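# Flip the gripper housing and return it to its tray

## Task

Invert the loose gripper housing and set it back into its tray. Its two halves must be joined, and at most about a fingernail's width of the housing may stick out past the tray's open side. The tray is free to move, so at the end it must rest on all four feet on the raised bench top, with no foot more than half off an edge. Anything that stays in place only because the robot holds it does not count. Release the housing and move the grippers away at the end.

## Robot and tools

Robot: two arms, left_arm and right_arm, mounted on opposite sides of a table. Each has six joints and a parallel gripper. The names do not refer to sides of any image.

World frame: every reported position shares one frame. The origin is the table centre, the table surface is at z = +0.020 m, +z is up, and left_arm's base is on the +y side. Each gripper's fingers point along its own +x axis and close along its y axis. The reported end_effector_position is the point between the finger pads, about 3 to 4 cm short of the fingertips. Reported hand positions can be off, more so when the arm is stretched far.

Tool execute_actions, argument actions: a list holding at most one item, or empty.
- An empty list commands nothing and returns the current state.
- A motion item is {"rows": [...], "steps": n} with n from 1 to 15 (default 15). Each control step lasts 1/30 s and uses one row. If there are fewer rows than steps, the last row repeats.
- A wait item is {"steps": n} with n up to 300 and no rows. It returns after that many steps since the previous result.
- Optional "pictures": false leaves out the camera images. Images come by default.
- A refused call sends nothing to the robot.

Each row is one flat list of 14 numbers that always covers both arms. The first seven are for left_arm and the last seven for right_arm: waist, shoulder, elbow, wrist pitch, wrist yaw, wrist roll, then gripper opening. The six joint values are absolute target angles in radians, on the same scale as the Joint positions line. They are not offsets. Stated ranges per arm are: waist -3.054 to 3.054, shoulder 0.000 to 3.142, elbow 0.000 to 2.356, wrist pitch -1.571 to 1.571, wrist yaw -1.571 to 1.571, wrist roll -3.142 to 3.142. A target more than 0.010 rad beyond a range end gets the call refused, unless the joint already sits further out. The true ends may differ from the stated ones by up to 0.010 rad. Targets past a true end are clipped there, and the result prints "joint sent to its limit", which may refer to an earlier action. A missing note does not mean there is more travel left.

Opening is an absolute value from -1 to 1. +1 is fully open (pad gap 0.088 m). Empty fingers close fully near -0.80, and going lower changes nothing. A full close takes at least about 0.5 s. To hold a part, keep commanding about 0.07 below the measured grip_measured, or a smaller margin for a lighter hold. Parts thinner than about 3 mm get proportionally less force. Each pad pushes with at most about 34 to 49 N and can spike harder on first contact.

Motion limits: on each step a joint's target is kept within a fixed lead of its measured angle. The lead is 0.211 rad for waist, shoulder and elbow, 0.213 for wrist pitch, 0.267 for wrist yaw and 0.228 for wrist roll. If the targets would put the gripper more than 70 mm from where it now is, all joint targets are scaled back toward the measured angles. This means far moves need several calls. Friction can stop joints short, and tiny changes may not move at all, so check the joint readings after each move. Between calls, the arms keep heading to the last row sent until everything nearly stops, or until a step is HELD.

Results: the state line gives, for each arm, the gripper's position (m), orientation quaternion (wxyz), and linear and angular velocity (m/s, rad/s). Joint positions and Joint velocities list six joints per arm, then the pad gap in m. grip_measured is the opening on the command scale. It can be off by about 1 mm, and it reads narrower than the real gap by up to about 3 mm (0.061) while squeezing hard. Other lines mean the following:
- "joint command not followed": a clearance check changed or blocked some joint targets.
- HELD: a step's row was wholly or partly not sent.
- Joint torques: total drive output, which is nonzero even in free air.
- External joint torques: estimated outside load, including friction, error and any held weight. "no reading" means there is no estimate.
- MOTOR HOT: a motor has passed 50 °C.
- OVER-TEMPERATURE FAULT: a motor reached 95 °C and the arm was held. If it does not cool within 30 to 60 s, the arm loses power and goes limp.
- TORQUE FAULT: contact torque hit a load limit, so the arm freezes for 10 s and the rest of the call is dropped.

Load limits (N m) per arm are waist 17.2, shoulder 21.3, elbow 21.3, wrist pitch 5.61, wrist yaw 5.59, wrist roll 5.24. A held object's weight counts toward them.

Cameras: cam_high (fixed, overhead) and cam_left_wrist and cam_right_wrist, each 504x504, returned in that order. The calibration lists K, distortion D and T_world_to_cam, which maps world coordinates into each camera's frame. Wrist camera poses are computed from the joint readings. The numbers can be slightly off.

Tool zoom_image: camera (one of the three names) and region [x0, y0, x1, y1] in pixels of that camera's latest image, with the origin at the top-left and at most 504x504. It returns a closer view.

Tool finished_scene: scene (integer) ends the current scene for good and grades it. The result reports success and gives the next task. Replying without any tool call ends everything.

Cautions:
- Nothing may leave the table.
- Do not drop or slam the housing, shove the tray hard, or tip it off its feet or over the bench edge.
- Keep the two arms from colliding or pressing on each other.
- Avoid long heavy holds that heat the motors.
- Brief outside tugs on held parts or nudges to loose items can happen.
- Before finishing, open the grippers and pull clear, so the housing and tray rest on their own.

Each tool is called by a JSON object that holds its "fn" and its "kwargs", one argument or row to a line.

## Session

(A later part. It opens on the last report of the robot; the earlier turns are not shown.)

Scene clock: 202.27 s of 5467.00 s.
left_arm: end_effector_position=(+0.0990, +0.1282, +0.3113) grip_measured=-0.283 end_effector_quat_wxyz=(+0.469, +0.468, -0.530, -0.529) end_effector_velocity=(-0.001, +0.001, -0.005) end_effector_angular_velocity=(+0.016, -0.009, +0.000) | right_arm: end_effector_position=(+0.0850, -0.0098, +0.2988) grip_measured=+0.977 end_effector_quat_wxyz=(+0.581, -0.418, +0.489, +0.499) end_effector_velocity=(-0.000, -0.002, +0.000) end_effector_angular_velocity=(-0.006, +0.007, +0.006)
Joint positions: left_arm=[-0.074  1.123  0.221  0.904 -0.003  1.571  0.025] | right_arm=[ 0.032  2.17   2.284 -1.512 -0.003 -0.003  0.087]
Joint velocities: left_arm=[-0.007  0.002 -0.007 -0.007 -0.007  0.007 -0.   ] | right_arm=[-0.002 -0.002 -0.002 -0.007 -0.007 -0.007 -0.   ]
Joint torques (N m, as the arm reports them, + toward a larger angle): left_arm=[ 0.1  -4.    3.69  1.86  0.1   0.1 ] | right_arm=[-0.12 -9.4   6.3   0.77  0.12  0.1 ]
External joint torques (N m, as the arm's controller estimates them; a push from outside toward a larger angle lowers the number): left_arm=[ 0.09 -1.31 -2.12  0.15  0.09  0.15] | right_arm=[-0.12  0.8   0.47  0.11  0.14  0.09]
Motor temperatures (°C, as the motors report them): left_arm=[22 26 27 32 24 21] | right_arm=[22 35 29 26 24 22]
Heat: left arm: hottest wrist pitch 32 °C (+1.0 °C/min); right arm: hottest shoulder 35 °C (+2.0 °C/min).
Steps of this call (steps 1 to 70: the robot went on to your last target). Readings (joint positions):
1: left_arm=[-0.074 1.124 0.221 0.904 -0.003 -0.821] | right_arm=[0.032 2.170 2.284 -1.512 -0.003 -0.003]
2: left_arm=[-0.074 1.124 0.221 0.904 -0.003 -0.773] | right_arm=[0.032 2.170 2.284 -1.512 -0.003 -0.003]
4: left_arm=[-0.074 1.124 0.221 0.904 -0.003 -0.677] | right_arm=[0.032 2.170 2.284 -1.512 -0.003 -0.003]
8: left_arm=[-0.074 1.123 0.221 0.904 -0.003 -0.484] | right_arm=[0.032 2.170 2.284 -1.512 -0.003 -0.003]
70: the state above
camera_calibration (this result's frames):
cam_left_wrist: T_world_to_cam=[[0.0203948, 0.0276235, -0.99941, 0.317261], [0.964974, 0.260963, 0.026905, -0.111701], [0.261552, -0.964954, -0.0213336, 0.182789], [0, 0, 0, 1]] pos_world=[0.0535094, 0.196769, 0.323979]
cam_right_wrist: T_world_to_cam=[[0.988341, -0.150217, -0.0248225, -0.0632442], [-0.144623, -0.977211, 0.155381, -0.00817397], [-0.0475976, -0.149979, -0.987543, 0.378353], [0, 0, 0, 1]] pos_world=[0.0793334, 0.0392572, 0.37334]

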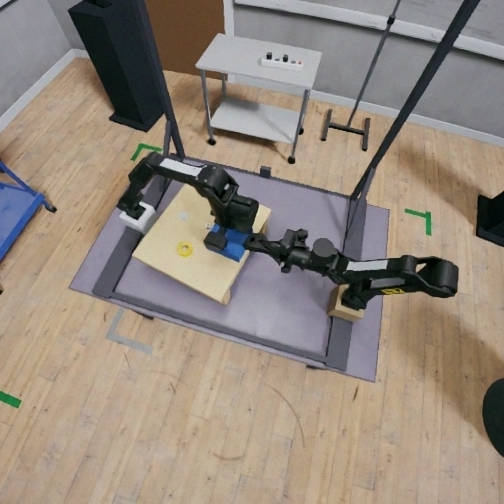

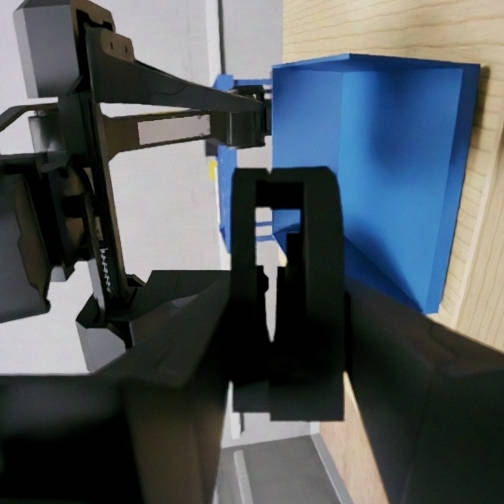

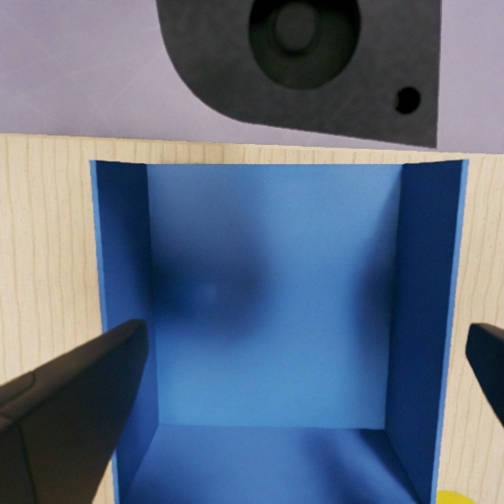

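Return; right shifts -x slightly.

{"fn": "execute_actions", "kwargs": {
  "actions": [
    {"rows":[[-0.072,1.21,0.26,0.955,0,1.578,-0.36,0.05,2.19,2.29,-1.51,0,0,1],[-0.072,1.21,0.26,0.955,0,1.578,-0.36,0.05,2.19,2.29,-1.51,0,0,1],[-0.072,1.30,0.31,1.0,0,1.578,-0.36,0.05,2.19,2.29,-1.51,0,0,1],[-0.072,1.30,0.31,1.0,0,1.578,-0.36,0.05,2.19,2.29,-1.51,0,0,1],[-0.072,1.37,0.365,1.015,0,1.578,-0.36,0.05,2.19,2.29,-1.51,0,0,1],[-0.072,1.37,0.365,1.015,0,1.578,-0.36,0.05,2.19,2.29,-1.51,0,0,1],[-0.072,1.44,0.42,1.03,0,1.578,-0.36,0.05,2.19,2.29,-1.51,0,0,1],[-0.072,1.44,0.42,1.03,0,1.578,-0.36,0.05,2.19,2.29,-1.51,0,0,1],[-0.072,1.51,0.475,1.04,0,1.578,-0.36,0.05,2.19,2.29,-1.51,0,0,1],[-0.072,1.51,0.475,1.04,0,1.578,-0.36,0.05,2.19,2.29,-1.51,0,0,1],[-0.072,1.585,0.537,1.054,0,1.578,-0.36,0.05,2.19,2.29,-1.51,0,0,1]]}
  ],
  "pictures": false
}}

{"fn": "execute_actions", "kwargs": {
  "actions": [
    {"steps":20}
  ]
}}

Scene clock: 208.70 s of 5467.00 s.
left_arm: end_effector_position=(+0.0889, +0.0478, +0.3093) grip_measured=-0.283 end_effector_quat_wxyz=(+0.467, +0.470, -0.529, -0.531) end_effector_velocity=(-0.010, -0.081, -0.026) end_effector_angular_velocity=(+0.043, -0.028, +0.005) | right_arm: end_effector_position=(+0.0780, -0.0087, +0.2988) grip_measured=+0.977 end_effector_quat_wxyz=(+0.577, -0.422, +0.486, +0.504) end_effector_velocity=(-0.007, -0.001, +0.000) end_effector_angular_velocity=(-0.002, +0.035, +0.016)
Joint positions: left_arm=[-0.074  1.535  0.492  1.038 -0.003  1.571  0.025] | right_arm=[ 0.048  2.17   2.284 -1.512 -0.003 -0.003  0.087]
Joint velocities: left_arm=[-0.002  0.388  0.276  0.066 -0.007  0.022 -0.   ] | right_arm=[ 0.002 -0.002 -0.002 -0.007 -0.037 -0.007  0.   ]
Joint torques (N m, as the arm reports them, + toward a larger angle): left_arm=[ 0.23 -5.29  4.85  2.33  0.1   0.13] | right_arm=[ 0.06 -9.36  6.26  0.78  0.1   0.09]
External joint torques (N m, as the arm's controller estimates them; a push from outside toward a larger angle lowers the number): left_arm=[ 0.25  0.03 -0.2   0.61  0.08  0.18] | right_arm=[-0.11  0.92  0.4   0.12  0.14  0.09]
Motor temperatures (°C, as the motors report them): left_arm=[22 26 27 32 24 21] | right_arm=[22 35 29 26 24 22]
Heat: left arm: hottest wrist pitch 32 °C (+1.0 °C/min); right arm: hottest shoulder 35 °C (+2.0 °C/min).
Steps of this call (steps 1 to 15: the robot went on to your last target; steps 16 to 90: nothing new was sent; then 2.93 s passed at rest; steps 91 to 105: all 15 steps of this action). Readings (joint positions):
91: left_arm=[-0.074 1.131 0.221 0.909 -0.003 1.571] | right_arm=[0.032 2.170 2.284 -1.512 -0.003 -0.003]
92: left_arm=[-0.074 1.146 0.225 0.920 -0.003 1.571] | right_arm=[0.033 2.170 2.284 -1.512 -0.003 -0.003]
94: left_arm=[-0.074 1.201 0.245 0.946 -0.003 1.571] | right_arm=[0.038 2.170 2.284 -1.512 -0.003 -0.003]
98: left_arm=[-0.074 1.333 0.330 0.993 -0.003 1.571] | right_arm=[0.046 2.170 2.284 -1.512 -0.003 -0.003]
105: the state above

Scene clock: 209.37 s of 5467.00 s.
left_arm: end_effector_position=(+0.0877, +0.0383, +0.3068) grip_measured=-0.283 end_effector_quat_wxyz=(+0.467, +0.471, -0.528, -0.531) end_effector_velocity=(+0.000, +0.001, -0.002) end_effector_angular_velocity=(+0.008, +0.006, +0.005) | right_arm: end_effector_position=(+0.0780, -0.0087, +0.2988) grip_measured=+0.977 end_effector_quat_wxyz=(+0.577, -0.422, +0.486, +0.504) end_effector_velocity=(-0.002, -0.002, +0.000) end_effector_angular_velocity=(-0.006, +0.007, +0.011)
Joint positions: left_arm=[-0.074  1.58   0.524  1.049 -0.003  1.571  0.025] | right_arm=[ 0.048  2.17   2.284 -1.512 -0.003 -0.003  0.087]
Joint velocities: left_arm=[-0.002 -0.002 -0.002 -0.007 -0.007 -0.007 -0.   ] | right_arm=[ 0.002 -0.002 -0.002 -0.007 -0.007 -0.007 -0.   ]
Joint torques (N m, as the arm reports them, + toward a larger angle): left_arm=[ 0.14 -5.51  5.41  2.35  0.1   0.12] | right_arm=[ 0.26 -9.37  6.25  0.79  0.13  0.1 ]
External joint torques (N m, as the arm's controller estimates them; a push from outside toward a larger angle lowers the number): left_arm=[ 0.14 -0.13  0.11  0.63  0.09  0.18] | right_arm=[0.19 0.83 0.44 0.14 0.14 0.1 ]
Motor temperatures (°C, as the motors report them): left_arm=[22 26 27 32 24 21] | right_arm=[22 35 29 26 24 22]
Heat: left arm: hottest wrist pitch 32 °C (+1.0 °C/min); right arm: hottest shoulder 35 °C (+2.0 °C/min).
Steps of this call (steps 1 to 20: the robot went on to your last target). Readings (joint positions):
1: left_arm=[-0.074 1.545 0.499 1.041 -0.003 1.571] | right_arm=[0.048 2.170 2.284 -1.512 -0.003 -0.003]
2: left_arm=[-0.074 1.554 0.505 1.043 -0.003 1.571] | right_arm=[0.048 2.170 2.284 -1.512 -0.003 -0.003]
4: left_arm=[-0.074 1.565 0.512 1.045 -0.003 1.571] | right_arm=[0.048 2.170 2.284 -1.512 -0.003 -0.003]
8: left_arm=[-0.074 1.575 0.520 1.048 -0.003 1.571] | right_arm=[0.048 2.170 2.284 -1.512 -0.003 -0.003]
20: the state above
camera_calibration (this result's frames):
cam_left_wrist: T_world_to_cam=[[0.0221936, 0.0358519, -0.999111, 0.314911], [0.964922, 0.260724, 0.0307899, -0.078454], [0.261596, -0.964748, -0.0288079, 0.101217], [0, 0, 0, 1]] pos_world=[0.042235, 0.106814, 0.319962]
cam_right_wrist: T_world_to_cam=[[0.990621, -0.134363, -0.0248225, -0.0561873], [-0.128948, -0.979403, 0.155381, -0.00940942], [-0.0451887, -0.150723, -0.987543, 0.377982], [0, 0, 0, 1]] pos_world=[0.0715275, 0.0402053, 0.37334]

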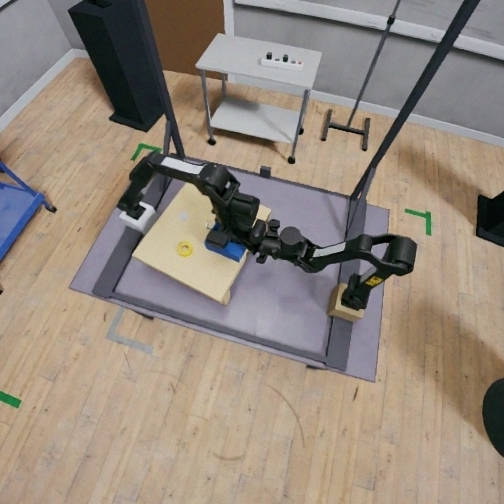

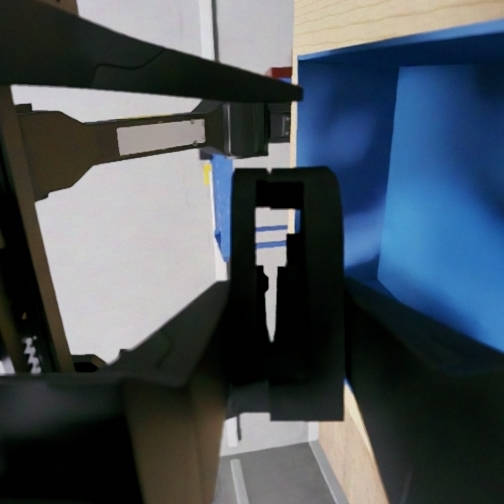

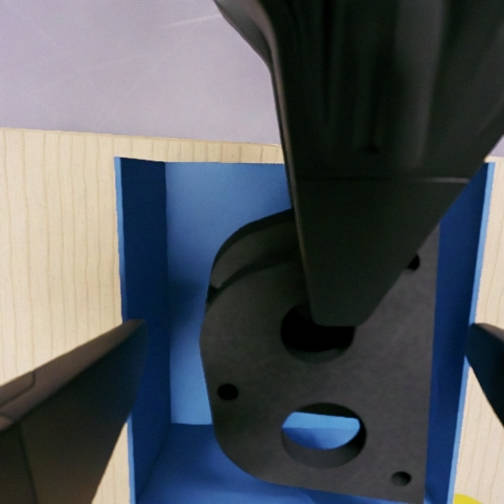

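{"fn": "execute_actions", "kwargs": {
  "actions": [
    {"rows":[[-0.072,1.552,0.545,1.035,0,1.578,-0.36,0.05,2.19,2.29,-1.51,0,0,0.5]]}
  ],
  "pictures": false
}}

{"fn": "execute_actions", "kwargs": {
  "actions": [
    {"rows":[[-0.072,1.552,0.545,1.035,0,1.578,-0.36,0.05,2.19,2.29,-1.51,0,0,0.12]]}
  ]
}}

Scene clock: 214.17 s of 5467.00 s.
left_arm: end_effector_position=(+0.0877, +0.0382, +0.3138) grip_measured=-0.283 end_effector_quat_wxyz=(+0.470, +0.467, -0.531, -0.528) end_effector_velocity=(+0.000, +0.001, +0.000) end_effector_angular_velocity=(+0.003, +0.007, +0.005) | right_arm: end_effector_position=(+0.0780, -0.0087, +0.2988) grip_measured=+0.513 end_effector_quat_wxyz=(+0.577, -0.422, +0.486, +0.504) end_effector_velocity=(-0.001, -0.005, -0.000) end_effector_angular_velocity=(-0.021, +0.009, +0.006)
Joint positions: left_arm=[-0.074  1.563  0.532  1.036 -0.003  1.571  0.025] | right_arm=[ 0.048  2.17   2.284 -1.512 -0.003 -0.003  0.064]
Joint velocities: left_arm=[-0.002 -0.007 -0.002 -0.007 -0.007 -0.007 -0.   ] | right_arm=[-0.002 -0.002 -0.002 -0.022 -0.007 -0.007 -0.004]
Joint torques (N m, as the arm reports them, + toward a larger angle): left_arm=[ 0.16 -7.56  5.16  1.88  0.09  0.13] | right_arm=[ 0.23 -9.37  6.25  0.78  0.12  0.11]
External joint torques (N m, as the arm's controller estimates them; a push from outside toward a larger angle lowers the number): left_arm=[ 0.17 -2.16 -0.29  0.14  0.08  0.19] | right_arm=[0.23 0.83 0.44 0.14 0.13 0.11]
Motor temperatures (°C, as the motors report them): left_arm=[22 26 27 32 24 21] | right_arm=[22 36 29 26 24 22]
Heat: left arm: hottest wrist pitch 32 °C (+1.0 °C/min); right arm: hottest shoulder 36 °C (+3.0 °C/min).
Steps of this call (steps 1 to 15: the robot went on to your last target; steps 16 to 90: nothing new was sent; then 1.30 s passed at rest; steps 91 to 105: all 15 steps of this action). Readings (joint positions):
91: left_arm=[-0.074 1.580 0.525 1.049 -0.003 1.571] | right_arm=[0.048 2.170 2.284 -1.512 -0.003 -0.003]
92: left_arm=[-0.074 1.579 0.526 1.047 -0.003 1.571] | right_arm=[0.048 2.170 2.284 -1.512 -0.003 -0.003]
94: left_arm=[-0.074 1.574 0.528 1.043 -0.003 1.571] | right_arm=[0.048 2.170 2.284 -1.512 -0.003 -0.003]
98: left_arm=[-0.074 1.566 0.532 1.039 -0.003 1.571] | right_arm=[0.048 2.170 2.284 -1.512 -0.003 -0.003]
105: the state above

Scene clock: 214.67 s of 5467.00 s.
left_arm: end_effector_position=(+0.0876, +0.0382, +0.3140) grip_measured=-0.283 end_effector_quat_wxyz=(+0.469, +0.467, -0.531, -0.528) end_effector_velocity=(+0.002, +0.001, -0.007) end_effector_angular_velocity=(+0.029, +0.019, +0.019) | right_arm: end_effector_position=(+0.0780, -0.0087, +0.2988) grip_measured=+0.207 end_effector_quat_wxyz=(+0.577, -0.422, +0.485, +0.503) end_effector_velocity=(-0.000, -0.002, +0.000) end_effector_angular_velocity=(-0.006, +0.007, +0.006)
Joint positions: left_arm=[-0.074  1.563  0.532  1.036 -0.001  1.571  0.025] | right_arm=[ 0.048  2.17   2.284 -1.512 -0.002 -0.003  0.049]
Joint velocities: left_arm=[-0.002 -0.002 -0.007 -0.022 -0.022 -0.022 -0.001] | right_arm=[-0.002 -0.002 -0.002 -0.007 -0.007 -0.007  0.   ]
Joint torques (N m, as the arm reports them, + toward a larger angle): left_arm=[ 0.17 -7.37  5.19  1.91  0.03  0.13] | right_arm=[ 0.15 -9.37  6.16  0.78  0.09  0.1 ]
External joint torques (N m, as the arm's controller estimates them; a push from outside toward a larger angle lowers the number): left_arm=[ 0.16 -2.09 -0.13  0.22  0.03  0.19] | right_arm=[0.15 0.75 0.38 0.13 0.11 0.1 ]
Motor temperatures (°C, as the motors report them): left_arm=[22 26 27 32 24 21] | right_arm=[22 36 29 26 24 22]
Heat: left arm: hottest wrist pitch 32 °C (+1.0 °C/min); right arm: hottest shoulder 36 °C (+3.0 °C/min).
Steps of this call (steps 1 to 15: all 15 steps of this action). Readings (joint positions):
1: left_arm=[-0.074 1.563 0.532 1.036 -0.003 1.571] | right_arm=[0.048 2.170 2.284 -1.512 -0.003 -0.003]
2: left_arm=[-0.074 1.563 0.532 1.036 -0.003 1.571] | right_arm=[0.048 2.170 2.284 -1.512 -0.003 -0.003]
4: left_arm=[-0.074 1.563 0.532 1.036 -0.001 1.571] | right_arm=[0.048 2.170 2.284 -1.512 -0.002 -0.003]
8: left_arm=[-0.074 1.563 0.532 1.036 -0.001 1.571] | right_arm=[0.048 2.170 2.284 -1.512 -0.002 -0.003]
15: the state above
camera_calibration (this result's frames):
cam_left_wrist: T_world_to_cam=[[0.0207244, 0.0237147, -0.999504, 0.322836], [0.965363, 0.259596, 0.0261758, -0.0770741], [0.260088, -0.965426, -0.0175133, 0.0980148], [0, 0, 0, 1]] pos_world=[0.0422214, 0.106978, 0.32641]
cam_right_wrist: T_world_to_cam=[[0.990673, -0.134185, -0.0236957, -0.0565297], [-0.128941, -0.979402, 0.155392, -0.0094132], [-0.0440587, -0.150887, -0.987569, 0.3779], [0, 0, 0, 1]] pos_world=[0.0714385, 0.0402153, 0.373325]

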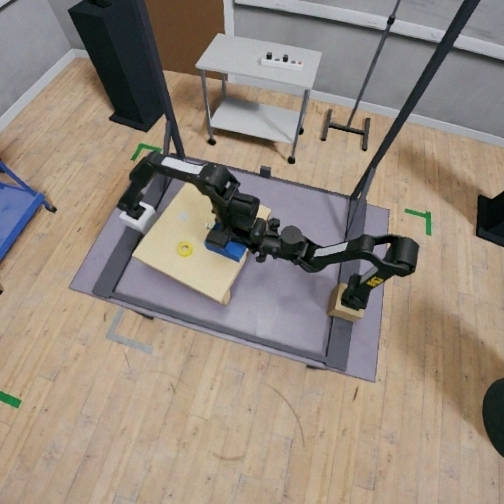

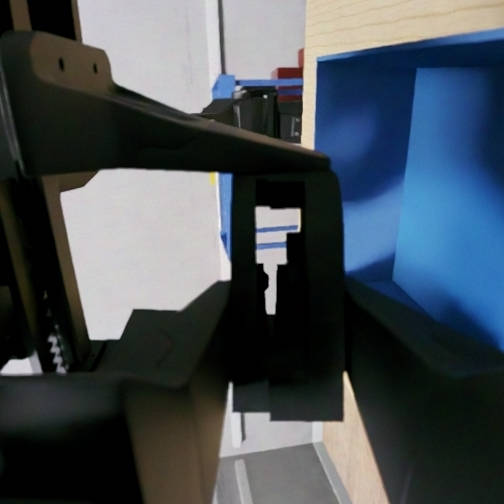

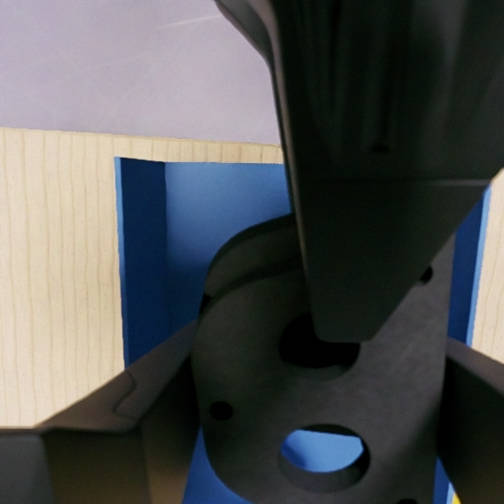

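{"fn": "execute_actions", "kwargs": {
  "actions": [
    {"rows":[[-0.072,1.552,0.545,1.035,0,1.578,0.2,0.05,2.19,2.29,-1.51,0,0,0.12],[-0.072,1.552,0.545,1.035,0,1.578,0.2,0.05,2.19,2.29,-1.51,0,0,0.12],[-0.072,1.552,0.545,1.035,0,1.578,0.2,0.05,2.19,2.29,-1.51,0,0,0.12],[-0.072,1.552,0.545,1.035,0,1.578,0.2,0.05,2.19,2.29,-1.51,0,0,0.12],[-0.072,1.552,0.545,1.035,0,1.578,0.2,0.05,2.19,2.29,-1.51,0,0,0.12],[-0.072,1.552,0.545,1.035,0,1.578,0.2,0.05,2.19,2.29,-1.51,0,0,0.12],[-0.072,1.552,0.545,1.035,0,1.578,0.2,0.05,2.19,2.29,-1.51,0,0,0.12],[-0.072,1.49,0.48,1.02,0,1.578,0.2,0.05,2.19,2.29,-1.51,0,0,0.12],[-0.072,1.49,0.48,1.02,0,1.578,0.2,0.05,2.19,2.29,-1.51,0,0,0.12],[-0.072,1.42,0.42,1.01,0,1.578,0.2,0.05,2.19,2.29,-1.51,0,0,0.12],[-0.072,1.42,0.42,1.01,0,1.578,0.2,0.05,2.19,2.29,-1.51,0,0,0.12],[-0.072,1.35,0.36,1.0,0,1.578,0.2,0.05,2.19,2.29,-1.51,0,0,0.12],[-0.072,1.35,0.36,1.0,0,1.578,0.2,0.05,2.19,2.29,-1.51,0,0,0.12],[-0.072,1.28,0.3,0.99,0,1.578,0.2,0.05,2.19,2.29,-1.51,0,0,0.12]]}
  ],
  "pictures": false
}}

{"fn": "execute_actions", "kwargs": {
  "actions": [
    {"rows":[[-0.072,1.12,0.21,0.9,0,1.578,0.2,0.05,2.15,2.26,-1.50,0,0,0.12],[-0.072,1.12,0.21,0.9,0,1.578,0.2,0.05,2.15,2.26,-1.50,0,0,0.12],[-0.072,1.12,0.21,0.9,0,1.578,0.2,0.05,2.13,2.2,-1.465,0,0,0.12],[-0.072,1.12,0.21,0.9,0,1.578,0.2,0.05,2.13,2.2,-1.465,0,0,0.12],[-0.072,1.12,0.21,0.9,0,1.578,0.2,0.05,2.11,2.13,-1.415,0,0,0.12],[-0.072,1.12,0.21,0.9,0,1.578,0.2,0.05,2.11,2.13,-1.415,0,0,0.12],[-0.072,1.12,0.21,0.9,0,1.578,0.2,0.05,2.09,2.06,-1.365,0,0,0.12],[-0.072,1.12,0.21,0.9,0,1.578,0.2,0.05,2.09,2.06,-1.365,0,0,0.12],[-0.072,1.12,0.21,0.9,0,1.578,0.2,0.05,2.075,2.0,-1.32,0,0,0.12],[-0.072,1.12,0.21,0.9,0,1.578,0.2,0.05,2.075,2.0,-1.32,0,0,0.12],[-0.072,1.12,0.21,0.9,0,1.578,0.2,0.05,2.065,1.94,-1.27,0,0,0.12],[-0.072,1.12,0.21,0.9,0,1.578,0.2,0.05,2.065,1.94,-1.27,0,0,0.12],[-0.072,1.12,0.21,0.9,0,1.578,0.2,0.05,2.058,1.89,-1.225,0,0,0.12],[-0.072,1.12,0.21,0.9,0,1.578,0.2,0.05,2.058,1.89,-1.225,0,0,0.12],[-0.072,1.12,0.21,0.9,0,1.578,0.2,0.05,2.053,1.845,-1.185,0,0,0.12]]}
  ],
  "pictures": false
}}

{"fn": "execute_actions", "kwargs": {
  "actions": [
    {"steps":25}
  ]
}}

Scene clock: 229.67 s of 5467.00 s.
left_arm: end_effector_position=(+0.0925, +0.0780, +0.3195) grip_measured=+0.186 end_effector_quat_wxyz=(+0.473, +0.464, -0.534, -0.526) end_effector_velocity=(+0.027, +0.213, -0.024) end_effector_angular_velocity=(+0.011, -0.009, +0.005) | right_arm: end_effector_position=(+0.0780, -0.0084, +0.2989) grip_measured=+0.207 end_effector_quat_wxyz=(+0.577, -0.422, +0.485, +0.504) end_effector_velocity=(-0.000, -0.001, +0.001) end_effector_angular_velocity=(-0.002, +0.006, +0.006)
Joint positions: left_arm=[-0.074  1.383  0.394  1.007 -0.001  1.571  0.048] | right_arm=[ 0.048  2.17   2.284 -1.51  -0.002 -0.003  0.049]
Joint velocities: left_arm=[-0.002 -0.911 -0.784 -0.139 -0.007  0.007  0.004] | right_arm=[-0.002 -0.002  0.002 -0.007 -0.007 -0.007 -0.   ]
Joint torques (N m, as the arm reports them, + toward a larger angle): left_arm=[ 0.09 -4.84  3.8   1.7   0.01  0.14] | right_arm=[ 0.18 -9.39  6.25  0.68  0.08  0.1 ]
External joint torques (N m, as the arm's controller estimates them; a push from outside toward a larger angle lowers the number): left_arm=[ 0.09 -1.64 -2.13  0.04  0.    0.19] | right_arm=[0.18 0.81 0.42 0.02 0.1  0.1 ]
Motor temperatures (°C, as the motors report them): left_arm=[22 27 28 33 24 21] | right_arm=[22 36 29 26 24 22]
Heat: left arm: hottest wrist pitch 33 °C (+2.0 °C/min); right arm: hottest shoulder 36 °C (+2.0 °C/min).
Steps of this call (steps 1 to 15: the robot went on to your last target; steps 16 to 90: nothing new was sent; then 11.50 s passed at rest; steps 91 to 105: all 15 steps of this action). Readings (joint positions):
91: left_arm=[-0.074 1.563 0.532 1.036 -0.001 1.571] | right_arm=[0.048 2.170 2.284 -1.510 -0.002 -0.003]
92: left_arm=[-0.074 1.563 0.532 1.036 -0.001 1.571] | right_arm=[0.048 2.170 2.284 -1.510 -0.002 -0.003]
94: left_arm=[-0.074 1.561 0.533 1.036 -0.001 1.571] | right_arm=[0.048 2.170 2.284 -1.510 -0.002 -0.003]
98: left_arm=[-0.074 1.555 0.531 1.033 -0.001 1.571] | right_arm=[0.048 2.170 2.284 -1.510 -0.002 -0.003]
105: the state above

Scene clock: 230.17 s of 5467.00 s.
left_arm: end_effector_position=(+0.0987, +0.1275, +0.3091) grip_measured=+0.198 end_effector_quat_wxyz=(+0.467, +0.470, -0.529, -0.531) end_effector_velocity=(+0.001, +0.008, -0.002) end_effector_angular_velocity=(+0.003, +0.007, +0.005) | right_arm: end_effector_position=(+0.0772, -0.0143, +0.2501) grip_measured=+0.207 end_effector_quat_wxyz=(+0.575, -0.424, +0.488, +0.502) end_effector_velocity=(+0.001, -0.008, -0.153) end_effector_angular_velocity=(+0.042, -0.002, +0.016)
Joint positions: left_arm=[-0.074  1.131  0.221  0.904 -0.001  1.571  0.049] | right_arm=[ 0.048  2.089  1.959 -1.275 -0.002 -0.003  0.049]
Joint velocities: left_arm=[-0.002 -0.046 -0.027 -0.022 -0.007 -0.007 -0.   ] | right_arm=[-0.007 -0.159 -0.857  0.74  -0.007 -0.022 -0.   ]
Joint torques (N m, as the arm reports them, + toward a larger angle): left_arm=[ 0.07 -4.01  3.7   1.81  0.02  0.12] | right_arm=[  0.14 -13.28   4.67   0.78   0.09   0.11]
External joint torques (N m, as the arm's controller estimates them; a push from outside toward a larger angle lowers the number): left_arm=[ 0.07 -1.29 -2.14  0.09  0.02  0.17] | right_arm=[ 0.2  -4.01 -1.2   0.19  0.09  0.11]
Motor temperatures (°C, as the motors report them): left_arm=[22 27 28 33 24 21] | right_arm=[22 36 29 26 24 22]
Heat: left arm: hottest wrist pitch 33 °C (+2.0 °C/min); right arm: hottest shoulder 36 °C (+2.0 °C/min).
Steps of this call (steps 1 to 15: all 15 steps of this action). Readings (joint positions):
1: left_arm=[-0.074 1.345 0.363 0.992 -0.001 1.571] | right_arm=[0.048 2.170 2.284 -1.510 -0.002 -0.003]
2: left_arm=[-0.074 1.301 0.331 0.968 -0.001 1.571] | right_arm=[0.048 2.170 2.283 -1.509 -0.002 -0.003]
4: left_arm=[-0.074 1.225 0.275 0.939 -0.001 1.571] | right_arm=[0.048 2.163 2.260 -1.491 -0.002 -0.003]
8: left_arm=[-0.074 1.158 0.237 0.916 -0.001 1.571] | right_arm=[0.048 2.134 2.160 -1.426 -0.002 -0.003]
15: the state above

Scene clock: 231.00 s of 5467.00 s.
left_arm: end_effector_position=(+0.0988, +0.1284, +0.3090) grip_measured=+0.198 end_effector_quat_wxyz=(+0.467, +0.470, -0.529, -0.531) end_effector_velocity=(+0.000, +0.001, -0.004) end_effector_angular_velocity=(+0.011, -0.009, +0.005) | right_arm: end_effector_position=(+0.0772, -0.0158, +0.2369) grip_measured=+0.207 end_effector_quat_wxyz=(+0.580, -0.420, +0.482, +0.505) end_effector_velocity=(-0.002, -0.002, -0.002) end_effector_angular_velocity=(-0.009, +0.022, +0.009)
Joint positions: left_arm=[-0.074  1.126  0.218  0.902 -0.001  1.571  0.049] | right_arm=[ 0.048  2.06   1.86  -1.187 -0.001 -0.003  0.049]
Joint velocities: left_arm=[-0.002 -0.002 -0.007 -0.007 -0.007  0.007  0.   ] | right_arm=[-0.002  0.002 -0.002 -0.007 -0.022 -0.007 -0.   ]
Joint torques (N m, as the arm reports them, + toward a larger angle): left_arm=[ 0.12 -3.99  3.63  1.8   0.03  0.12] | right_arm=[  0.18 -11.81   4.17   0.86   0.03   0.1 ]
External joint torques (N m, as the arm's controller estimates them; a push from outside toward a larger angle lowers the number): left_arm=[ 0.14 -1.32 -2.13  0.1   0.02  0.17] | right_arm=[ 0.16 -2.   -2.02  0.18  0.04  0.1 ]
Motor temperatures (°C, as the motors report them): left_arm=[22 27 28 32 24 21] | right_arm=[22 37 29 26 24 22]
Heat: left arm: hottest wrist pitch 32 °C (+1.0 °C/min); right arm: hottest shoulder 37 °C (+3.0 °C/min).
Steps of this call (steps 1 to 25: the robot went on to your last target). Readings (joint positions):
1: left_arm=[-0.074 1.130 0.221 0.903 -0.001 1.571] | right_arm=[0.048 2.084 1.934 -1.254 -0.002 -0.003]
2: left_arm=[-0.074 1.129 0.220 0.903 -0.001 1.571] | right_arm=[0.048 2.082 1.914 -1.239 -0.002 -0.003]
4: left_arm=[-0.074 1.128 0.220 0.902 -0.001 1.571] | right_arm=[0.048 2.079 1.890 -1.217 -0.001 -0.003]
8: left_arm=[-0.074 1.127 0.219 0.902 -0.001 1.571] | right_arm=[0.048 2.064 1.870 -1.197 -0.001 -0.003]
25: the state above
camera_calibration (this result's frames):
cam_left_wrist: T_world_to_cam=[[0.0220939, 0.034685, -0.999154, 0.313799], [0.965324, 0.259286, 0.0303467, -0.112457], [0.260119, -0.965178, -0.0277536, 0.185168], [0, 0, 0, 1]] pos_world=[0.0534587, 0.196994, 0.322085]
cam_right_wrist: T_world_to_cam=[[0.990705, -0.134154, -0.0225097, -0.0584109], [-0.129525, -0.980885, 0.14522, -0.00438706], [-0.0415613, -0.140954, -0.989143, 0.315972], [0, 0, 0, 1]] pos_world=[0.0704319, 0.0323983, 0.311864]

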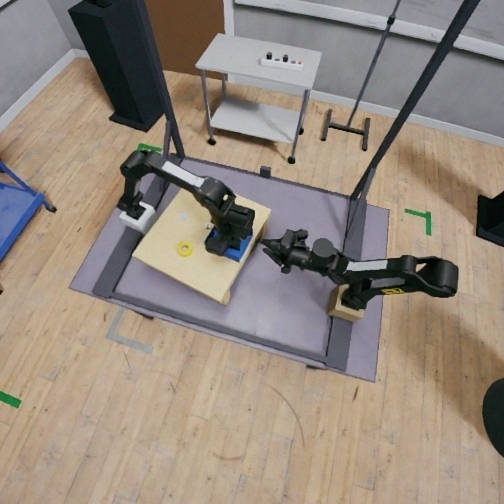

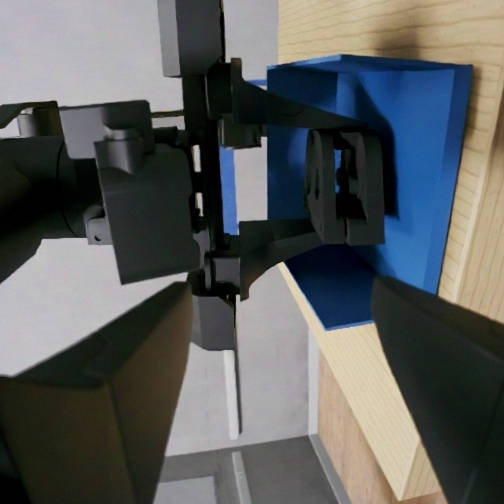

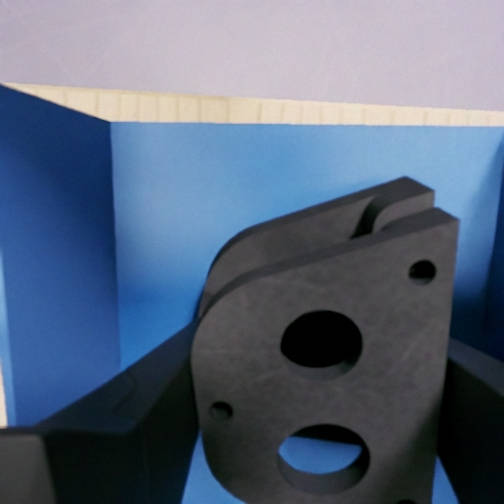

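{"fn": "execute_actions", "kwargs": {
  "actions": [
    {"rows":[[-0.072,1.12,0.21,0.9,0,1.578,0.2,0.05,2.053,1.855,-1.185,0,0,0.3],[-0.072,1.12,0.21,0.9,0,1.578,0.2,0.05,2.053,1.855,-1.185,0,0,0.3],[-0.072,1.12,0.21,0.9,0,1.578,0.2,0.05,2.053,1.855,-1.185,0,0,0.3],[-0.072,1.12,0.21,0.9,0,1.578,0.2,0.05,2.053,1.855,-1.185,0,0,0.3],[-0.072,1.12,0.21,0.9,0,1.578,0.2,0.05,2.053,1.855,-1.185,0,0,0.3],[-0.072,1.12,0.21,0.9,0,1.578,0.2,0.05,2.053,1.855,-1.185,0,0,0.5]]}
  ],
  "pictures": false
}}

{"fn": "execute_actions", "kwargs": {
  "actions": [
    {"rows":[[-0.072,1.12,0.21,0.7,0,0,0.2,0.05,2.053,2.1,-1.43,0,0,0.5]]}
  ],
  "pictures": false
}}

{"fn": "execute_actions", "kwargs": {
  "actions": [
    {"rows":[[-0.072,1.12,0.21,0.7,0,0,0.2,0.05,1.75,1.9,-1.35,0,0,0.5]]}
  ],
  "pictures": false
}}

{"fn": "execute_actions", "kwargs": {
  "actions": [
    {"steps":15}
  ]
}}

Scene clock: 238.50 s of 5467.00 s.
left_arm: end_effector_position=(+0.0988, +0.1284, +0.3090) grip_measured=+0.198 end_effector_quat_wxyz=(+0.467, +0.470, -0.529, -0.531) end_effector_velocity=(+0.002, +0.002, -0.002) end_effector_angular_velocity=(+0.008, +0.006, +0.010) | right_arm: end_effector_position=(+0.0772, -0.0156, +0.2370) grip_measured=+0.478 end_effector_quat_wxyz=(+0.580, -0.419, +0.482, +0.505) end_effector_velocity=(+0.001, -0.007, +0.000) end_effector_angular_velocity=(-0.023, -0.003, -0.011)
Joint positions: left_arm=[-0.074  1.126  0.218  0.902 -0.001  1.571  0.049] | right_arm=[ 0.048  2.059  1.86  -1.186 -0.001 -0.003  0.062]
Joint velocities: left_arm=[ 0.002 -0.007 -0.007 -0.007 -0.007 -0.007  0.   ] | right_arm=[-0.002 -0.007 -0.007 -0.022  0.007  0.007  0.007]
Joint torques (N m, as the arm reports them, + toward a larger angle): left_arm=[ 0.05 -3.83  3.63  1.8   0.01  0.1 ] | right_arm=[  0.22 -11.71   5.27   0.74   0.04   0.09]
External joint torques (N m, as the arm's controller estimates them; a push from outside toward a larger angle lowers the number): left_arm=[ 0.03 -1.12 -2.17  0.08  0.01  0.16] | right_arm=[ 0.24 -1.87 -0.89  0.09  0.05  0.09]
Motor temperatures (°C, as the motors report them): left_arm=[22 27 28 32 24 21] | right_arm=[22 38 29 26 24 22]
Heat: left arm: hottest wrist pitch 32 °C (+1.0 °C/min); right arm: hottest shoulder 38 °C (+4.1 °C/min).
Steps of this call (steps 1 to 15: the robot went on to your last target; steps 16 to 90: nothing new was sent; then 4.00 s passed at rest; steps 91 to 105: all 15 steps of this action). Readings (joint positions):
91: left_arm=[-0.074 1.126 0.218 0.902 -0.001 1.571] | right_arm=[0.048 2.059 1.860 -1.187 -0.001 -0.003]
92: left_arm=[-0.074 1.126 0.218 0.902 -0.001 1.571] | right_arm=[0.048 2.059 1.860 -1.187 -0.001 -0.003]
94: left_arm=[-0.074 1.126 0.218 0.902 -0.001 1.571] | right_arm=[0.048 2.059 1.860 -1.187 -0.001 -0.003]
98: left_arm=[-0.074 1.126 0.218 0.902 -0.001 1.571] | right_arm=[0.048 2.059 1.860 -1.186 -0.001 -0.003]
105: the state above

Scene clock: 239.00 s of 5467.00 s.
left_arm: end_effector_position=(+0.0996, +0.1342, +0.2653) grip_measured=+0.198 end_effector_quat_wxyz=(+0.565, +0.347, -0.254, -0.704) end_effector_velocity=(-0.001, +0.004, -0.018) end_effector_angular_velocity=(+0.252, +1.377, +0.288) | right_arm: end_effector_position=(+0.0755, -0.0276, +0.2991) grip_measured=+0.497 end_effector_quat_wxyz=(+0.581, -0.418, +0.480, +0.507) end_effector_velocity=(+0.001, -0.006, +0.016) end_effector_angular_velocity=(-0.002, +0.006, +0.001)
Joint positions: left_arm=[-0.074  1.121  0.212  0.706 -0.001  0.871  0.049] | right_arm=[ 0.048  2.045  2.087 -1.423 -0.001 -0.003  0.063]
Joint velocities: left_arm=[-0.007 -0.002 -0.002 -0.081 -0.007 -1.429  0.   ] | right_arm=[-0.007 -0.002  0.061 -0.066 -0.007 -0.007 -0.   ]
Joint torques (N m, as the arm reports them, + toward a larger angle): left_arm=[ 0.15 -3.18  4.25  1.75  0.03 -0.25] | right_arm=[  0.17 -10.14   6.43   0.54   0.04   0.1 ]
External joint torques (N m, as the arm's controller estimates them; a push from outside toward a larger angle lowers the number): left_arm=[ 0.17 -0.54 -1.52  0.03  0.01 -0.21] | right_arm=[ 0.24 -0.37  0.43 -0.16  0.05  0.09]
Motor temperatures (°C, as the motors report them): left_arm=[22 27 28 32 24 21] | right_arm=[22 38 29 26 24 22]
Heat: left arm: hottest wrist pitch 32 °C (+1.0 °C/min); right arm: hottest shoulder 38 °C (+4.0 °C/min).
Steps of this call (steps 1 to 15: all 15 steps of this action). Readings (joint positions):
1: left_arm=[-0.074 1.124 0.218 0.877 -0.001 1.544] | right_arm=[0.048 2.060 1.881 -1.216 -0.001 -0.003]
2: left_arm=[-0.074 1.121 0.219 0.837 -0.001 1.495] | right_arm=[0.048 2.064 1.917 -1.269 -0.001 -0.003]
4: left_arm=[-0.074 1.121 0.216 0.772 -0.001 1.400] | right_arm=[0.048 2.065 1.984 -1.333 -0.001 -0.003]
8: left_arm=[-0.074 1.121 0.212 0.730 -0.001 1.208] | right_arm=[0.048 2.046 2.072 -1.393 -0.001 -0.003]
15: the state above

Scene clock: 239.50 s of 5467.00 s.
left_arm: end_effector_position=(+0.0996, +0.1344, +0.2644) grip_measured=+0.198 end_effector_quat_wxyz=(+0.651, +0.128, +0.010, -0.748) end_effector_velocity=(+0.000, +0.001, -0.003) end_effector_angular_velocity=(+0.158, +1.171, +0.253) | right_arm: end_effector_position=(+0.0694, -0.0704, +0.3657) grip_measured=+0.497 end_effector_quat_wxyz=(+0.626, -0.367, +0.421, +0.545) end_effector_velocity=(+0.002, -0.017, -0.045) end_effector_angular_velocity=(-0.149, +0.011, -0.003)
Joint positions: left_arm=[-0.074  1.121  0.212  0.702 -0.001  0.155  0.049] | right_arm=[ 0.048  1.75   1.918 -1.353 -0.001 -0.003  0.063]
Joint velocities: left_arm=[-0.002  0.002 -0.002 -0.007 -0.007 -1.209 -0.   ] | right_arm=[-0.007 -0.002 -0.144 -0.007  0.007 -0.007 -0.   ]
Joint torques (N m, as the arm reports them, + toward a larger angle): left_arm=[ 0.07 -3.19  4.14  1.8  -0.03 -0.24] | right_arm=[ 0.23 -8.5   5.16  1.17  0.04  0.1 ]
External joint torques (N m, as the arm's controller estimates them; a push from outside toward a larger angle lowers the number): left_arm=[ 0.09 -0.58 -1.62  0.11 -0.04 -0.23] | right_arm=[ 0.33 -1.07 -1.01  0.22  0.03  0.09]
Motor temperatures (°C, as the motors report them): left_arm=[22 27 28 32 24 21] | right_arm=[22 38 29 26 24 22]
Heat: left arm: hottest wrist pitch 32 °C (+1.0 °C/min); right arm: hottest shoulder 38 °C (+4.1 °C/min).
Steps of this call (steps 1 to 15: all 15 steps of this action). Readings (joint positions):
1: left_arm=[-0.074 1.121 0.212 0.705 -0.001 0.823] | right_arm=[0.048 2.027 2.069 -1.405 -0.001 -0.003]
2: left_arm=[-0.074 1.121 0.212 0.704 -0.001 0.775] | right_arm=[0.048 1.998 2.030 -1.391 -0.001 -0.003]
4: left_arm=[-0.074 1.121 0.212 0.704 -0.001 0.680] | right_arm=[0.048 1.933 1.970 -1.386 -0.001 -0.003]
8: left_arm=[-0.074 1.121 0.212 0.703 -0.001 0.487] | right_arm=[0.048 1.810 1.936 -1.361 -0.001 -0.003]
15: the state above

Scene clock: 240.00 s of 5467.00 s.
left_arm: end_effector_position=(+0.0996, +0.1344, +0.2644) grip_measured=+0.198 end_effector_quat_wxyz=(+0.658, +0.081, +0.065, -0.746) end_effector_velocity=(+0.003, -0.000, +0.001) end_effector_angular_velocity=(-0.005, +0.018, +0.024) | right_arm: end_effector_position=(+0.0693, -0.0712, +0.3628) grip_measured=+0.497 end_effector_quat_wxyz=(+0.624, -0.369, +0.424, +0.543) end_effector_velocity=(+0.002, -0.002, -0.000) end_effector_angular_velocity=(-0.009, -0.014, +0.015)
Joint positions: left_arm=[-0.074  1.121  0.212  0.702 -0.001  0.01   0.049] | right_arm=[ 0.048  1.75   1.908 -1.352 -0.001 -0.003  0.063]
Joint velocities: left_arm=[-0.002 -0.002 -0.002  0.007 -0.022 -0.022 -0.   ] | right_arm=[-0.002 -0.002 -0.002 -0.007  0.007 -0.022 -0.   ]
Joint torques (N m, as the arm reports them, + toward a larger angle): left_arm=[ 0.11 -3.26  4.2   1.74 -0.02 -0.2 ] | right_arm=[ 0.22 -8.71  4.91  1.19  0.03  0.11]
External joint torques (N m, as the arm's controller estimates them; a push from outside toward a larger angle lowers the number): left_arm=[ 0.12 -0.58 -1.67  0.02 -0.02 -0.21] | right_arm=[ 0.23 -1.26 -1.15  0.2   0.04  0.11]
Motor temperatures (°C, as the motors report them): left_arm=[22 27 28 32 24 21] | right_arm=[22 38 29 26 24 22]
Heat: left arm: hottest wrist pitch 32 °C (+1.0 °C/min); right arm: hottest shoulder 38 °C (+4.0 °C/min).
Steps of this call (steps 1 to 15: the robot went on to your last target). Readings (joint positions):
1: left_arm=[-0.074 1.121 0.212 0.702 -0.001 0.120] | right_arm=[0.048 1.750 1.913 -1.353 -0.001 -0.003]
2: left_arm=[-0.074 1.121 0.212 0.702 -0.001 0.094] | right_arm=[0.048 1.750 1.910 -1.353 -0.001 -0.003]
4: left_arm=[-0.074 1.121 0.212 0.702 -0.001 0.059] | right_arm=[0.048 1.750 1.909 -1.352 -0.001 -0.003]
8: left_arm=[-0.074 1.121 0.212 0.702 -0.001 0.025] | right_arm=[0.048 1.750 1.909 -1.352 -0.001 -0.003]
15: the state above
camera_calibration (this result's frames):
cam_left_wrist: T_world_to_cam=[[-0.987042, 0.159242, -0.0197491, 0.0938452], [0.105298, 0.549923, -0.828551, 0.160317], [-0.12108, -0.819894, -0.559565, 0.348588], [0, 0, 0, 1]] pos_world=[0.117955, 0.182699, 0.329741]
cam_right_wrist: T_world_to_cam=[[0.991294, -0.129986, -0.0209694, -0.0555534], [-0.130852, -0.990274, -0.0472661, -0.0087658], [-0.0146215, 0.0495985, -0.998662, 0.447485], [0, 0, 0, 1]] pos_world=[0.0604656, -0.0380963, 0.445307]

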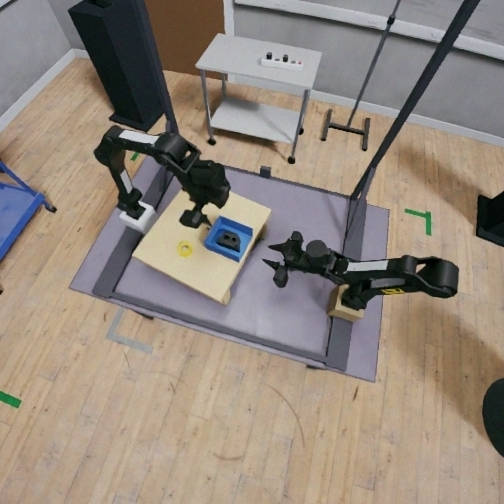

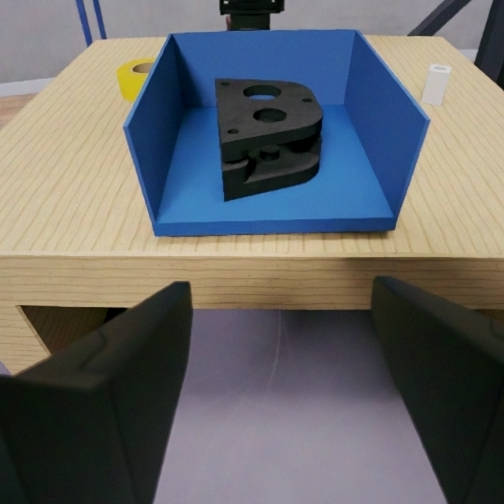

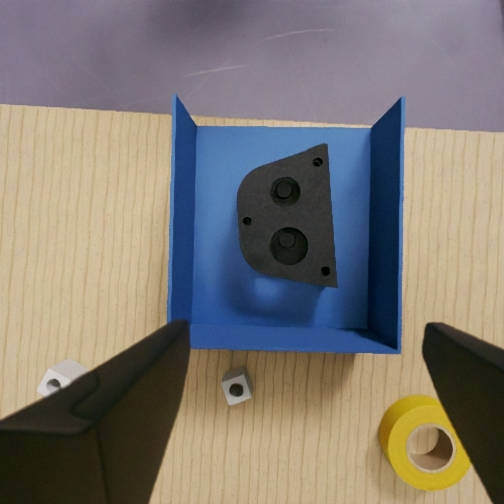

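{"fn": "zoom_image", "kwargs": {
  "camera": "cam_left_wrist",
  "region": [150, 40, 400, 250]
}}

Region (150, 40, 400, 250) of cam_left_wrist's 504x504 image, scaled by 2.016, with more detail than that image has; it fills the top 423 rows of this view, and the rest is white.

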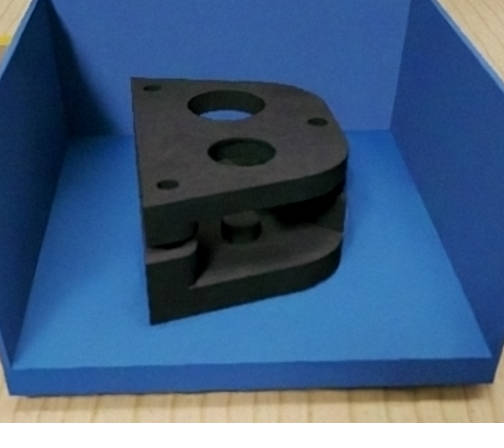

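{"fn": "execute_actions", "kwargs": {
  "actions": [
    {"rows":[[-0.072,1.12,0.21,0.7,0,0,0.2,0.03,2.0,2.1,-1.45,0,1.571,1]]}
  ],
  "pictures": false
}}

{"fn": "execute_actions", "kwargs": {
  "actions": [
    {"steps":25}
  ],
  "pictures": false
}}

{"fn": "execute_actions", "kwargs": {
  "actions": [
    {"rows":[[-0.072,1.12,0.21,0.7,0,0,0.2,0.03,2.197,2.205,-1.47,0,1.571,1]]}
  ],
  "pictures": false
}}

{"fn": "execute_actions", "kwargs": {
  "actions": [
    {"steps":15}
  ]
}}

Scene clock: 250.90 s of 5467.00 s.
left_arm: end_effector_position=(+0.0996, +0.1344, +0.2644) grip_measured=+0.198 end_effector_quat_wxyz=(+0.658, +0.080, +0.066, -0.746) end_effector_velocity=(+0.005, +0.000, -0.002) end_effector_angular_velocity=(+0.007, -0.001, +0.035) | right_arm: end_effector_position=(+0.0799, -0.0392, +0.3236) grip_measured=+0.967 end_effector_quat_wxyz=(+0.699, -0.171, +0.619, +0.315) end_effector_velocity=(+0.003, +0.017, +0.039) end_effector_angular_velocity=(+0.188, +0.308, -1.376)
Joint positions: left_arm=[-0.074  1.121  0.212  0.702 -0.001  0.007  0.049] | right_arm=[ 0.033  1.982  2.089 -1.445 -0.001  0.711  0.086]
Joint velocities: left_arm=[-0.002 -0.002 -0.002 -0.007 -0.037 -0.007 -0.   ] | right_arm=[-0.002 -0.002  0.129  0.007 -0.007  1.414  0.003]
Joint torques (N m, as the arm reports them, + toward a larger angle): left_arm=[-0.07 -3.27  4.14  1.75 -0.02 -0.23] | right_arm=[-0.2  -8.45  5.72  0.52  0.08  0.17]
External joint torques (N m, as the arm's controller estimates them; a push from outside toward a larger angle lowers the number): left_arm=[-0.09 -0.6  -1.67  0.04 -0.01 -0.23] | right_arm=[-0.22  0.4  -0.02 -0.21  0.05  0.18]
Motor temperatures (°C, as the motors report them): left_arm=[22 26 28 32 24 21] | right_arm=[22 38 29 26 24 22]
Heat: left arm: hottest wrist pitch 32 °C (+0.0 °C/min); right arm: hottest shoulder 38 °C (+3.0 °C/min).
Steps of this call (steps 1 to 15: the robot went on to your last target; steps 16 to 90: nothing new was sent; then 7.40 s passed at rest; steps 91 to 105: all 15 steps of this action). Readings (joint positions):
91: left_arm=[-0.074 1.121 0.212 0.702 -0.001 0.007] | right_arm=[0.048 1.769 1.928 -1.373 -0.001 0.030]
92: left_arm=[-0.074 1.121 0.212 0.702 -0.001 0.007] | right_arm=[0.046 1.799 1.970 -1.393 -0.001 0.081]
94: left_arm=[-0.074 1.121 0.212 0.702 -0.001 0.007] | right_arm=[0.041 1.863 2.035 -1.400 -0.001 0.178]
98: left_arm=[-0.074 1.121 0.212 0.702 -0.001 0.007] | right_arm=[0.035 1.955 2.064 -1.434 -0.001 0.372]
105: the state above

Scene clock: 251.73 s of 5467.00 s.
left_arm: end_effector_position=(+0.0996, +0.1344, +0.2644) grip_measured=+0.198 end_effector_quat_wxyz=(+0.658, +0.080, +0.066, -0.746) end_effector_velocity=(-0.002, +0.001, -0.003) end_effector_angular_velocity=(+0.020, +0.021, -0.005) | right_arm: end_effector_position=(+0.0801, -0.0391, +0.3250) grip_measured=+0.977 end_effector_quat_wxyz=(+0.707, +0.132, +0.694, +0.033) end_effector_velocity=(+0.002, +0.001, +0.001) end_effector_angular_velocity=(+0.009, +0.010, -0.083)
Joint positions: left_arm=[-0.074  1.121  0.212  0.702 -0.001  0.007  0.049] | right_arm=[ 0.033  1.982  2.095 -1.447 -0.001  1.556  0.087]
Joint velocities: left_arm=[-0.002 -0.002  0.002 -0.022  0.007 -0.022  0.   ] | right_arm=[-0.002 -0.002 -0.002  0.007  0.007  0.081 -0.   ]
Joint torques (N m, as the arm reports them, + toward a larger angle): left_arm=[ 0.11 -3.22  4.23  1.8   0.   -0.19] | right_arm=[-0.19 -8.37  6.08  0.53  0.12  0.21]
External joint torques (N m, as the arm's controller estimates them; a push from outside toward a larger angle lowers the number): left_arm=[ 0.13 -0.56 -1.61  0.08  0.   -0.2 ] | right_arm=[-0.19  0.7   0.16 -0.18  0.06  0.22]
Motor temperatures (°C, as the motors report them): left_arm=[22 26 28 32 24 21] | right_arm=[22 38 29 26 24 22]
Heat: left arm: hottest wrist pitch 32 °C (+0.0 °C/min); right arm: hottest shoulder 38 °C (+3.0 °C/min).
Steps of this call (steps 1 to 25: the robot went on to your last target). Readings (joint positions):
1: left_arm=[-0.074 1.121 0.212 0.702 -0.001 0.007] | right_arm=[0.033 1.982 2.093 -1.445 -0.001 0.759]
2: left_arm=[-0.074 1.121 0.212 0.702 -0.001 0.007] | right_arm=[0.033 1.982 2.094 -1.445 -0.001 0.807]
4: left_arm=[-0.074 1.121 0.212 0.702 -0.001 0.007] | right_arm=[0.033 1.982 2.094 -1.447 -0.001 0.904]
8: left_arm=[-0.074 1.121 0.212 0.702 -0.001 0.007] | right_arm=[0.033 1.982 2.094 -1.447 -0.001 1.098]
25: the state above

Scene clock: 252.23 s of 5467.00 s.
left_arm: end_effector_position=(+0.0996, +0.1344, +0.2644) grip_measured=+0.198 end_effector_quat_wxyz=(+0.658, +0.080, +0.066, -0.746) end_effector_velocity=(+0.003, +0.002, -0.007) end_effector_angular_velocity=(+0.027, -0.001, +0.021) | right_arm: end_effector_position=(+0.0846, -0.0113, +0.2722) grip_measured=+0.977 end_effector_quat_wxyz=(+0.707, +0.096, +0.701, -0.010) end_effector_velocity=(+0.004, +0.014, +0.024) end_effector_angular_velocity=(+0.093, -0.023, +0.004)
Joint positions: left_arm=[-0.074  1.121  0.212  0.702 -0.001  0.007  0.049] | right_arm=[ 0.033  2.181  2.198 -1.467 -0.001  1.566  0.087]
Joint velocities: left_arm=[-0.002 -0.002 -0.007 -0.022 -0.022 -0.007 -0.   ] | right_arm=[-0.002 -0.002  0.085  0.007  0.007 -0.007 -0.   ]
Joint torques (N m, as the arm reports them, + toward a larger angle): left_arm=[ 0.08 -3.18  4.3   1.76  0.01 -0.2 ] | right_arm=[ -0.27 -10.25   5.66   0.33   0.14   0.2 ]
External joint torques (N m, as the arm's controller estimates them; a push from outside toward a larger angle lowers the number): left_arm=[ 0.07 -0.54 -1.45  0.07  0.02 -0.2 ] | right_arm=[-0.32 -0.35  0.02 -0.15  0.08  0.2 ]
Motor temperatures (°C, as the motors report them): left_arm=[22 26 28 32 24 21] | right_arm=[22 38 29 26 24 22]
Heat: left arm: hottest wrist pitch 32 °C (+0.0 °C/min); right arm: hottest shoulder 38 °C (+3.0 °C/min).
Steps of this call (steps 1 to 15: all 15 steps of this action). Readings (joint positions):
1: left_arm=[-0.074 1.121 0.212 0.702 -0.001 0.007] | right_arm=[0.033 2.001 2.108 -1.460 -0.001 1.559]
2: left_arm=[-0.074 1.121 0.212 0.702 -0.001 0.007] | right_arm=[0.033 2.027 2.137 -1.464 -0.001 1.561]
4: left_arm=[-0.074 1.121 0.212 0.702 -0.001 0.007] | right_arm=[0.033 2.080 2.175 -1.455 -0.001 1.562]
8: left_arm=[-0.074 1.121 0.212 0.702 -0.001 0.007] | right_arm=[0.033 2.163 2.181 -1.465 -0.001 1.564]
15: the state above

Scene clock: 252.73 s of 5467.00 s.
left_arm: end_effector_position=(+0.0996, +0.1344, +0.2644) grip_measured=+0.198 end_effector_quat_wxyz=(+0.658, +0.080, +0.066, -0.746) end_effector_velocity=(-0.002, +0.002, -0.004) end_effector_angular_velocity=(+0.015, +0.021, -0.005) | right_arm: end_effector_position=(+0.0846, -0.0110, +0.2727) grip_measured=+0.977 end_effector_quat_wxyz=(+0.707, +0.096, +0.701, -0.010) end_effector_velocity=(-0.003, -0.002, +0.000) end_effector_angular_velocity=(-0.004, +0.024, -0.007)
Joint positions: left_arm=[-0.074  1.121  0.212  0.702 -0.001  0.007  0.049] | right_arm=[ 0.033  2.181  2.2   -1.467 -0.001  1.566  0.087]
Joint velocities: left_arm=[-0.002 -0.002 -0.007 -0.007  0.007 -0.022 -0.   ] | right_arm=[-0.002 -0.002 -0.002 -0.007 -0.022  0.007 -0.   ]
Joint torques (N m, as the arm reports them, + toward a larger angle): left_arm=[ 0.06 -3.29  4.38  1.78  0.01 -0.21] | right_arm=[-0.26 -9.94  6.17  0.3   0.11  0.19]
External joint torques (N m, as the arm's controller estimates them; a push from outside toward a larger angle lowers the number): left_arm=[ 0.07 -0.64 -1.38  0.09  0.01 -0.22] | right_arm=[-0.29  0.36  0.31 -0.23  0.06  0.2 ]
Motor temperatures (°C, as the motors report them): left_arm=[22 26 28 32 24 21] | right_arm=[22 38 29 26 24 22]
Heat: left arm: hottest wrist pitch 32 °C (+0.0 °C/min); right arm: hottest shoulder 38 °C (+3.0 °C/min).
Steps of this call (steps 1 to 15: the robot went on to your last target). Readings (joint positions):
1: left_arm=[-0.074 1.121 0.212 0.702 -0.001 0.007] | right_arm=[0.033 2.181 2.200 -1.467 -0.001 1.566]
2: left_arm=[-0.074 1.121 0.212 0.702 -0.001 0.007] | right_arm=[0.033 2.181 2.200 -1.467 -0.001 1.566]
4: left_arm=[-0.074 1.121 0.212 0.702 -0.001 0.007] | right_arm=[0.033 2.181 2.200 -1.467 -0.001 1.566]
8: left_arm=[-0.074 1.121 0.212 0.702 -0.001 0.007] | right_arm=[0.033 2.181 2.200 -1.467 -0.001 1.566]
15: the state above
All arms were judged still, so your last target was given up. Only a new action makes them travel on or press farther. Fingers that are still opening or closing keep moving.
camera_calibration (this result's frames):
cam_left_wrist: T_world_to_cam=[[-0.987195, 0.158636, -0.0167515, 0.0931472], [0.102537, 0.550607, -0.828443, 0.160394], [-0.122197, -0.819553, -0.559822, 0.34869], [0, 0, 0, 1]] pos_world=[0.118117, 0.182679, 0.329642]
cam_right_wrist: T_world_to_cam=[[-0.149325, -0.978134, -0.144761, 0.0561384], [-0.94229, 0.096402, 0.320618, 0.0289038], [-0.299653, 0.184283, -0.936081, 0.363337], [0, 0, 0, 1]] pos_world=[0.144494, -0.0148325, 0.338973]

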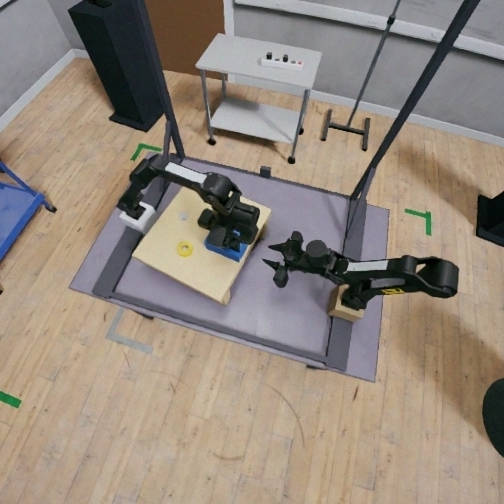

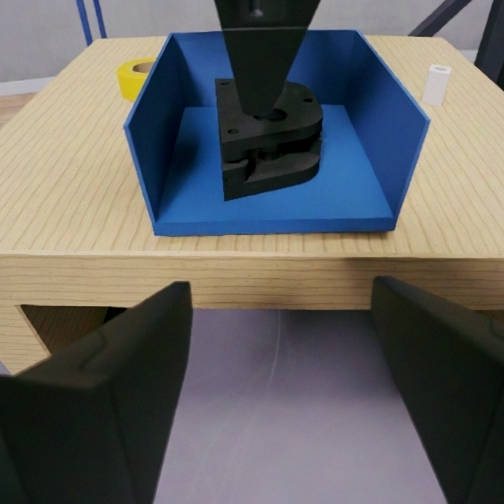

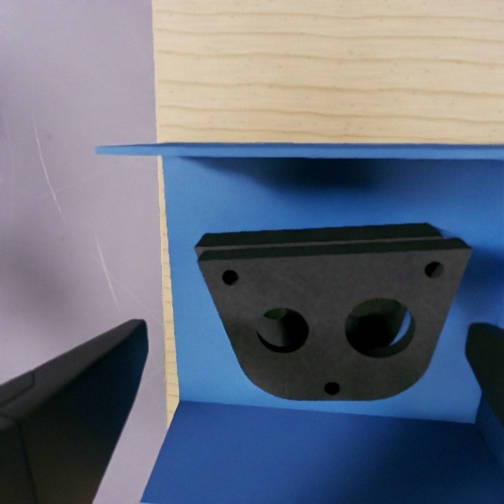

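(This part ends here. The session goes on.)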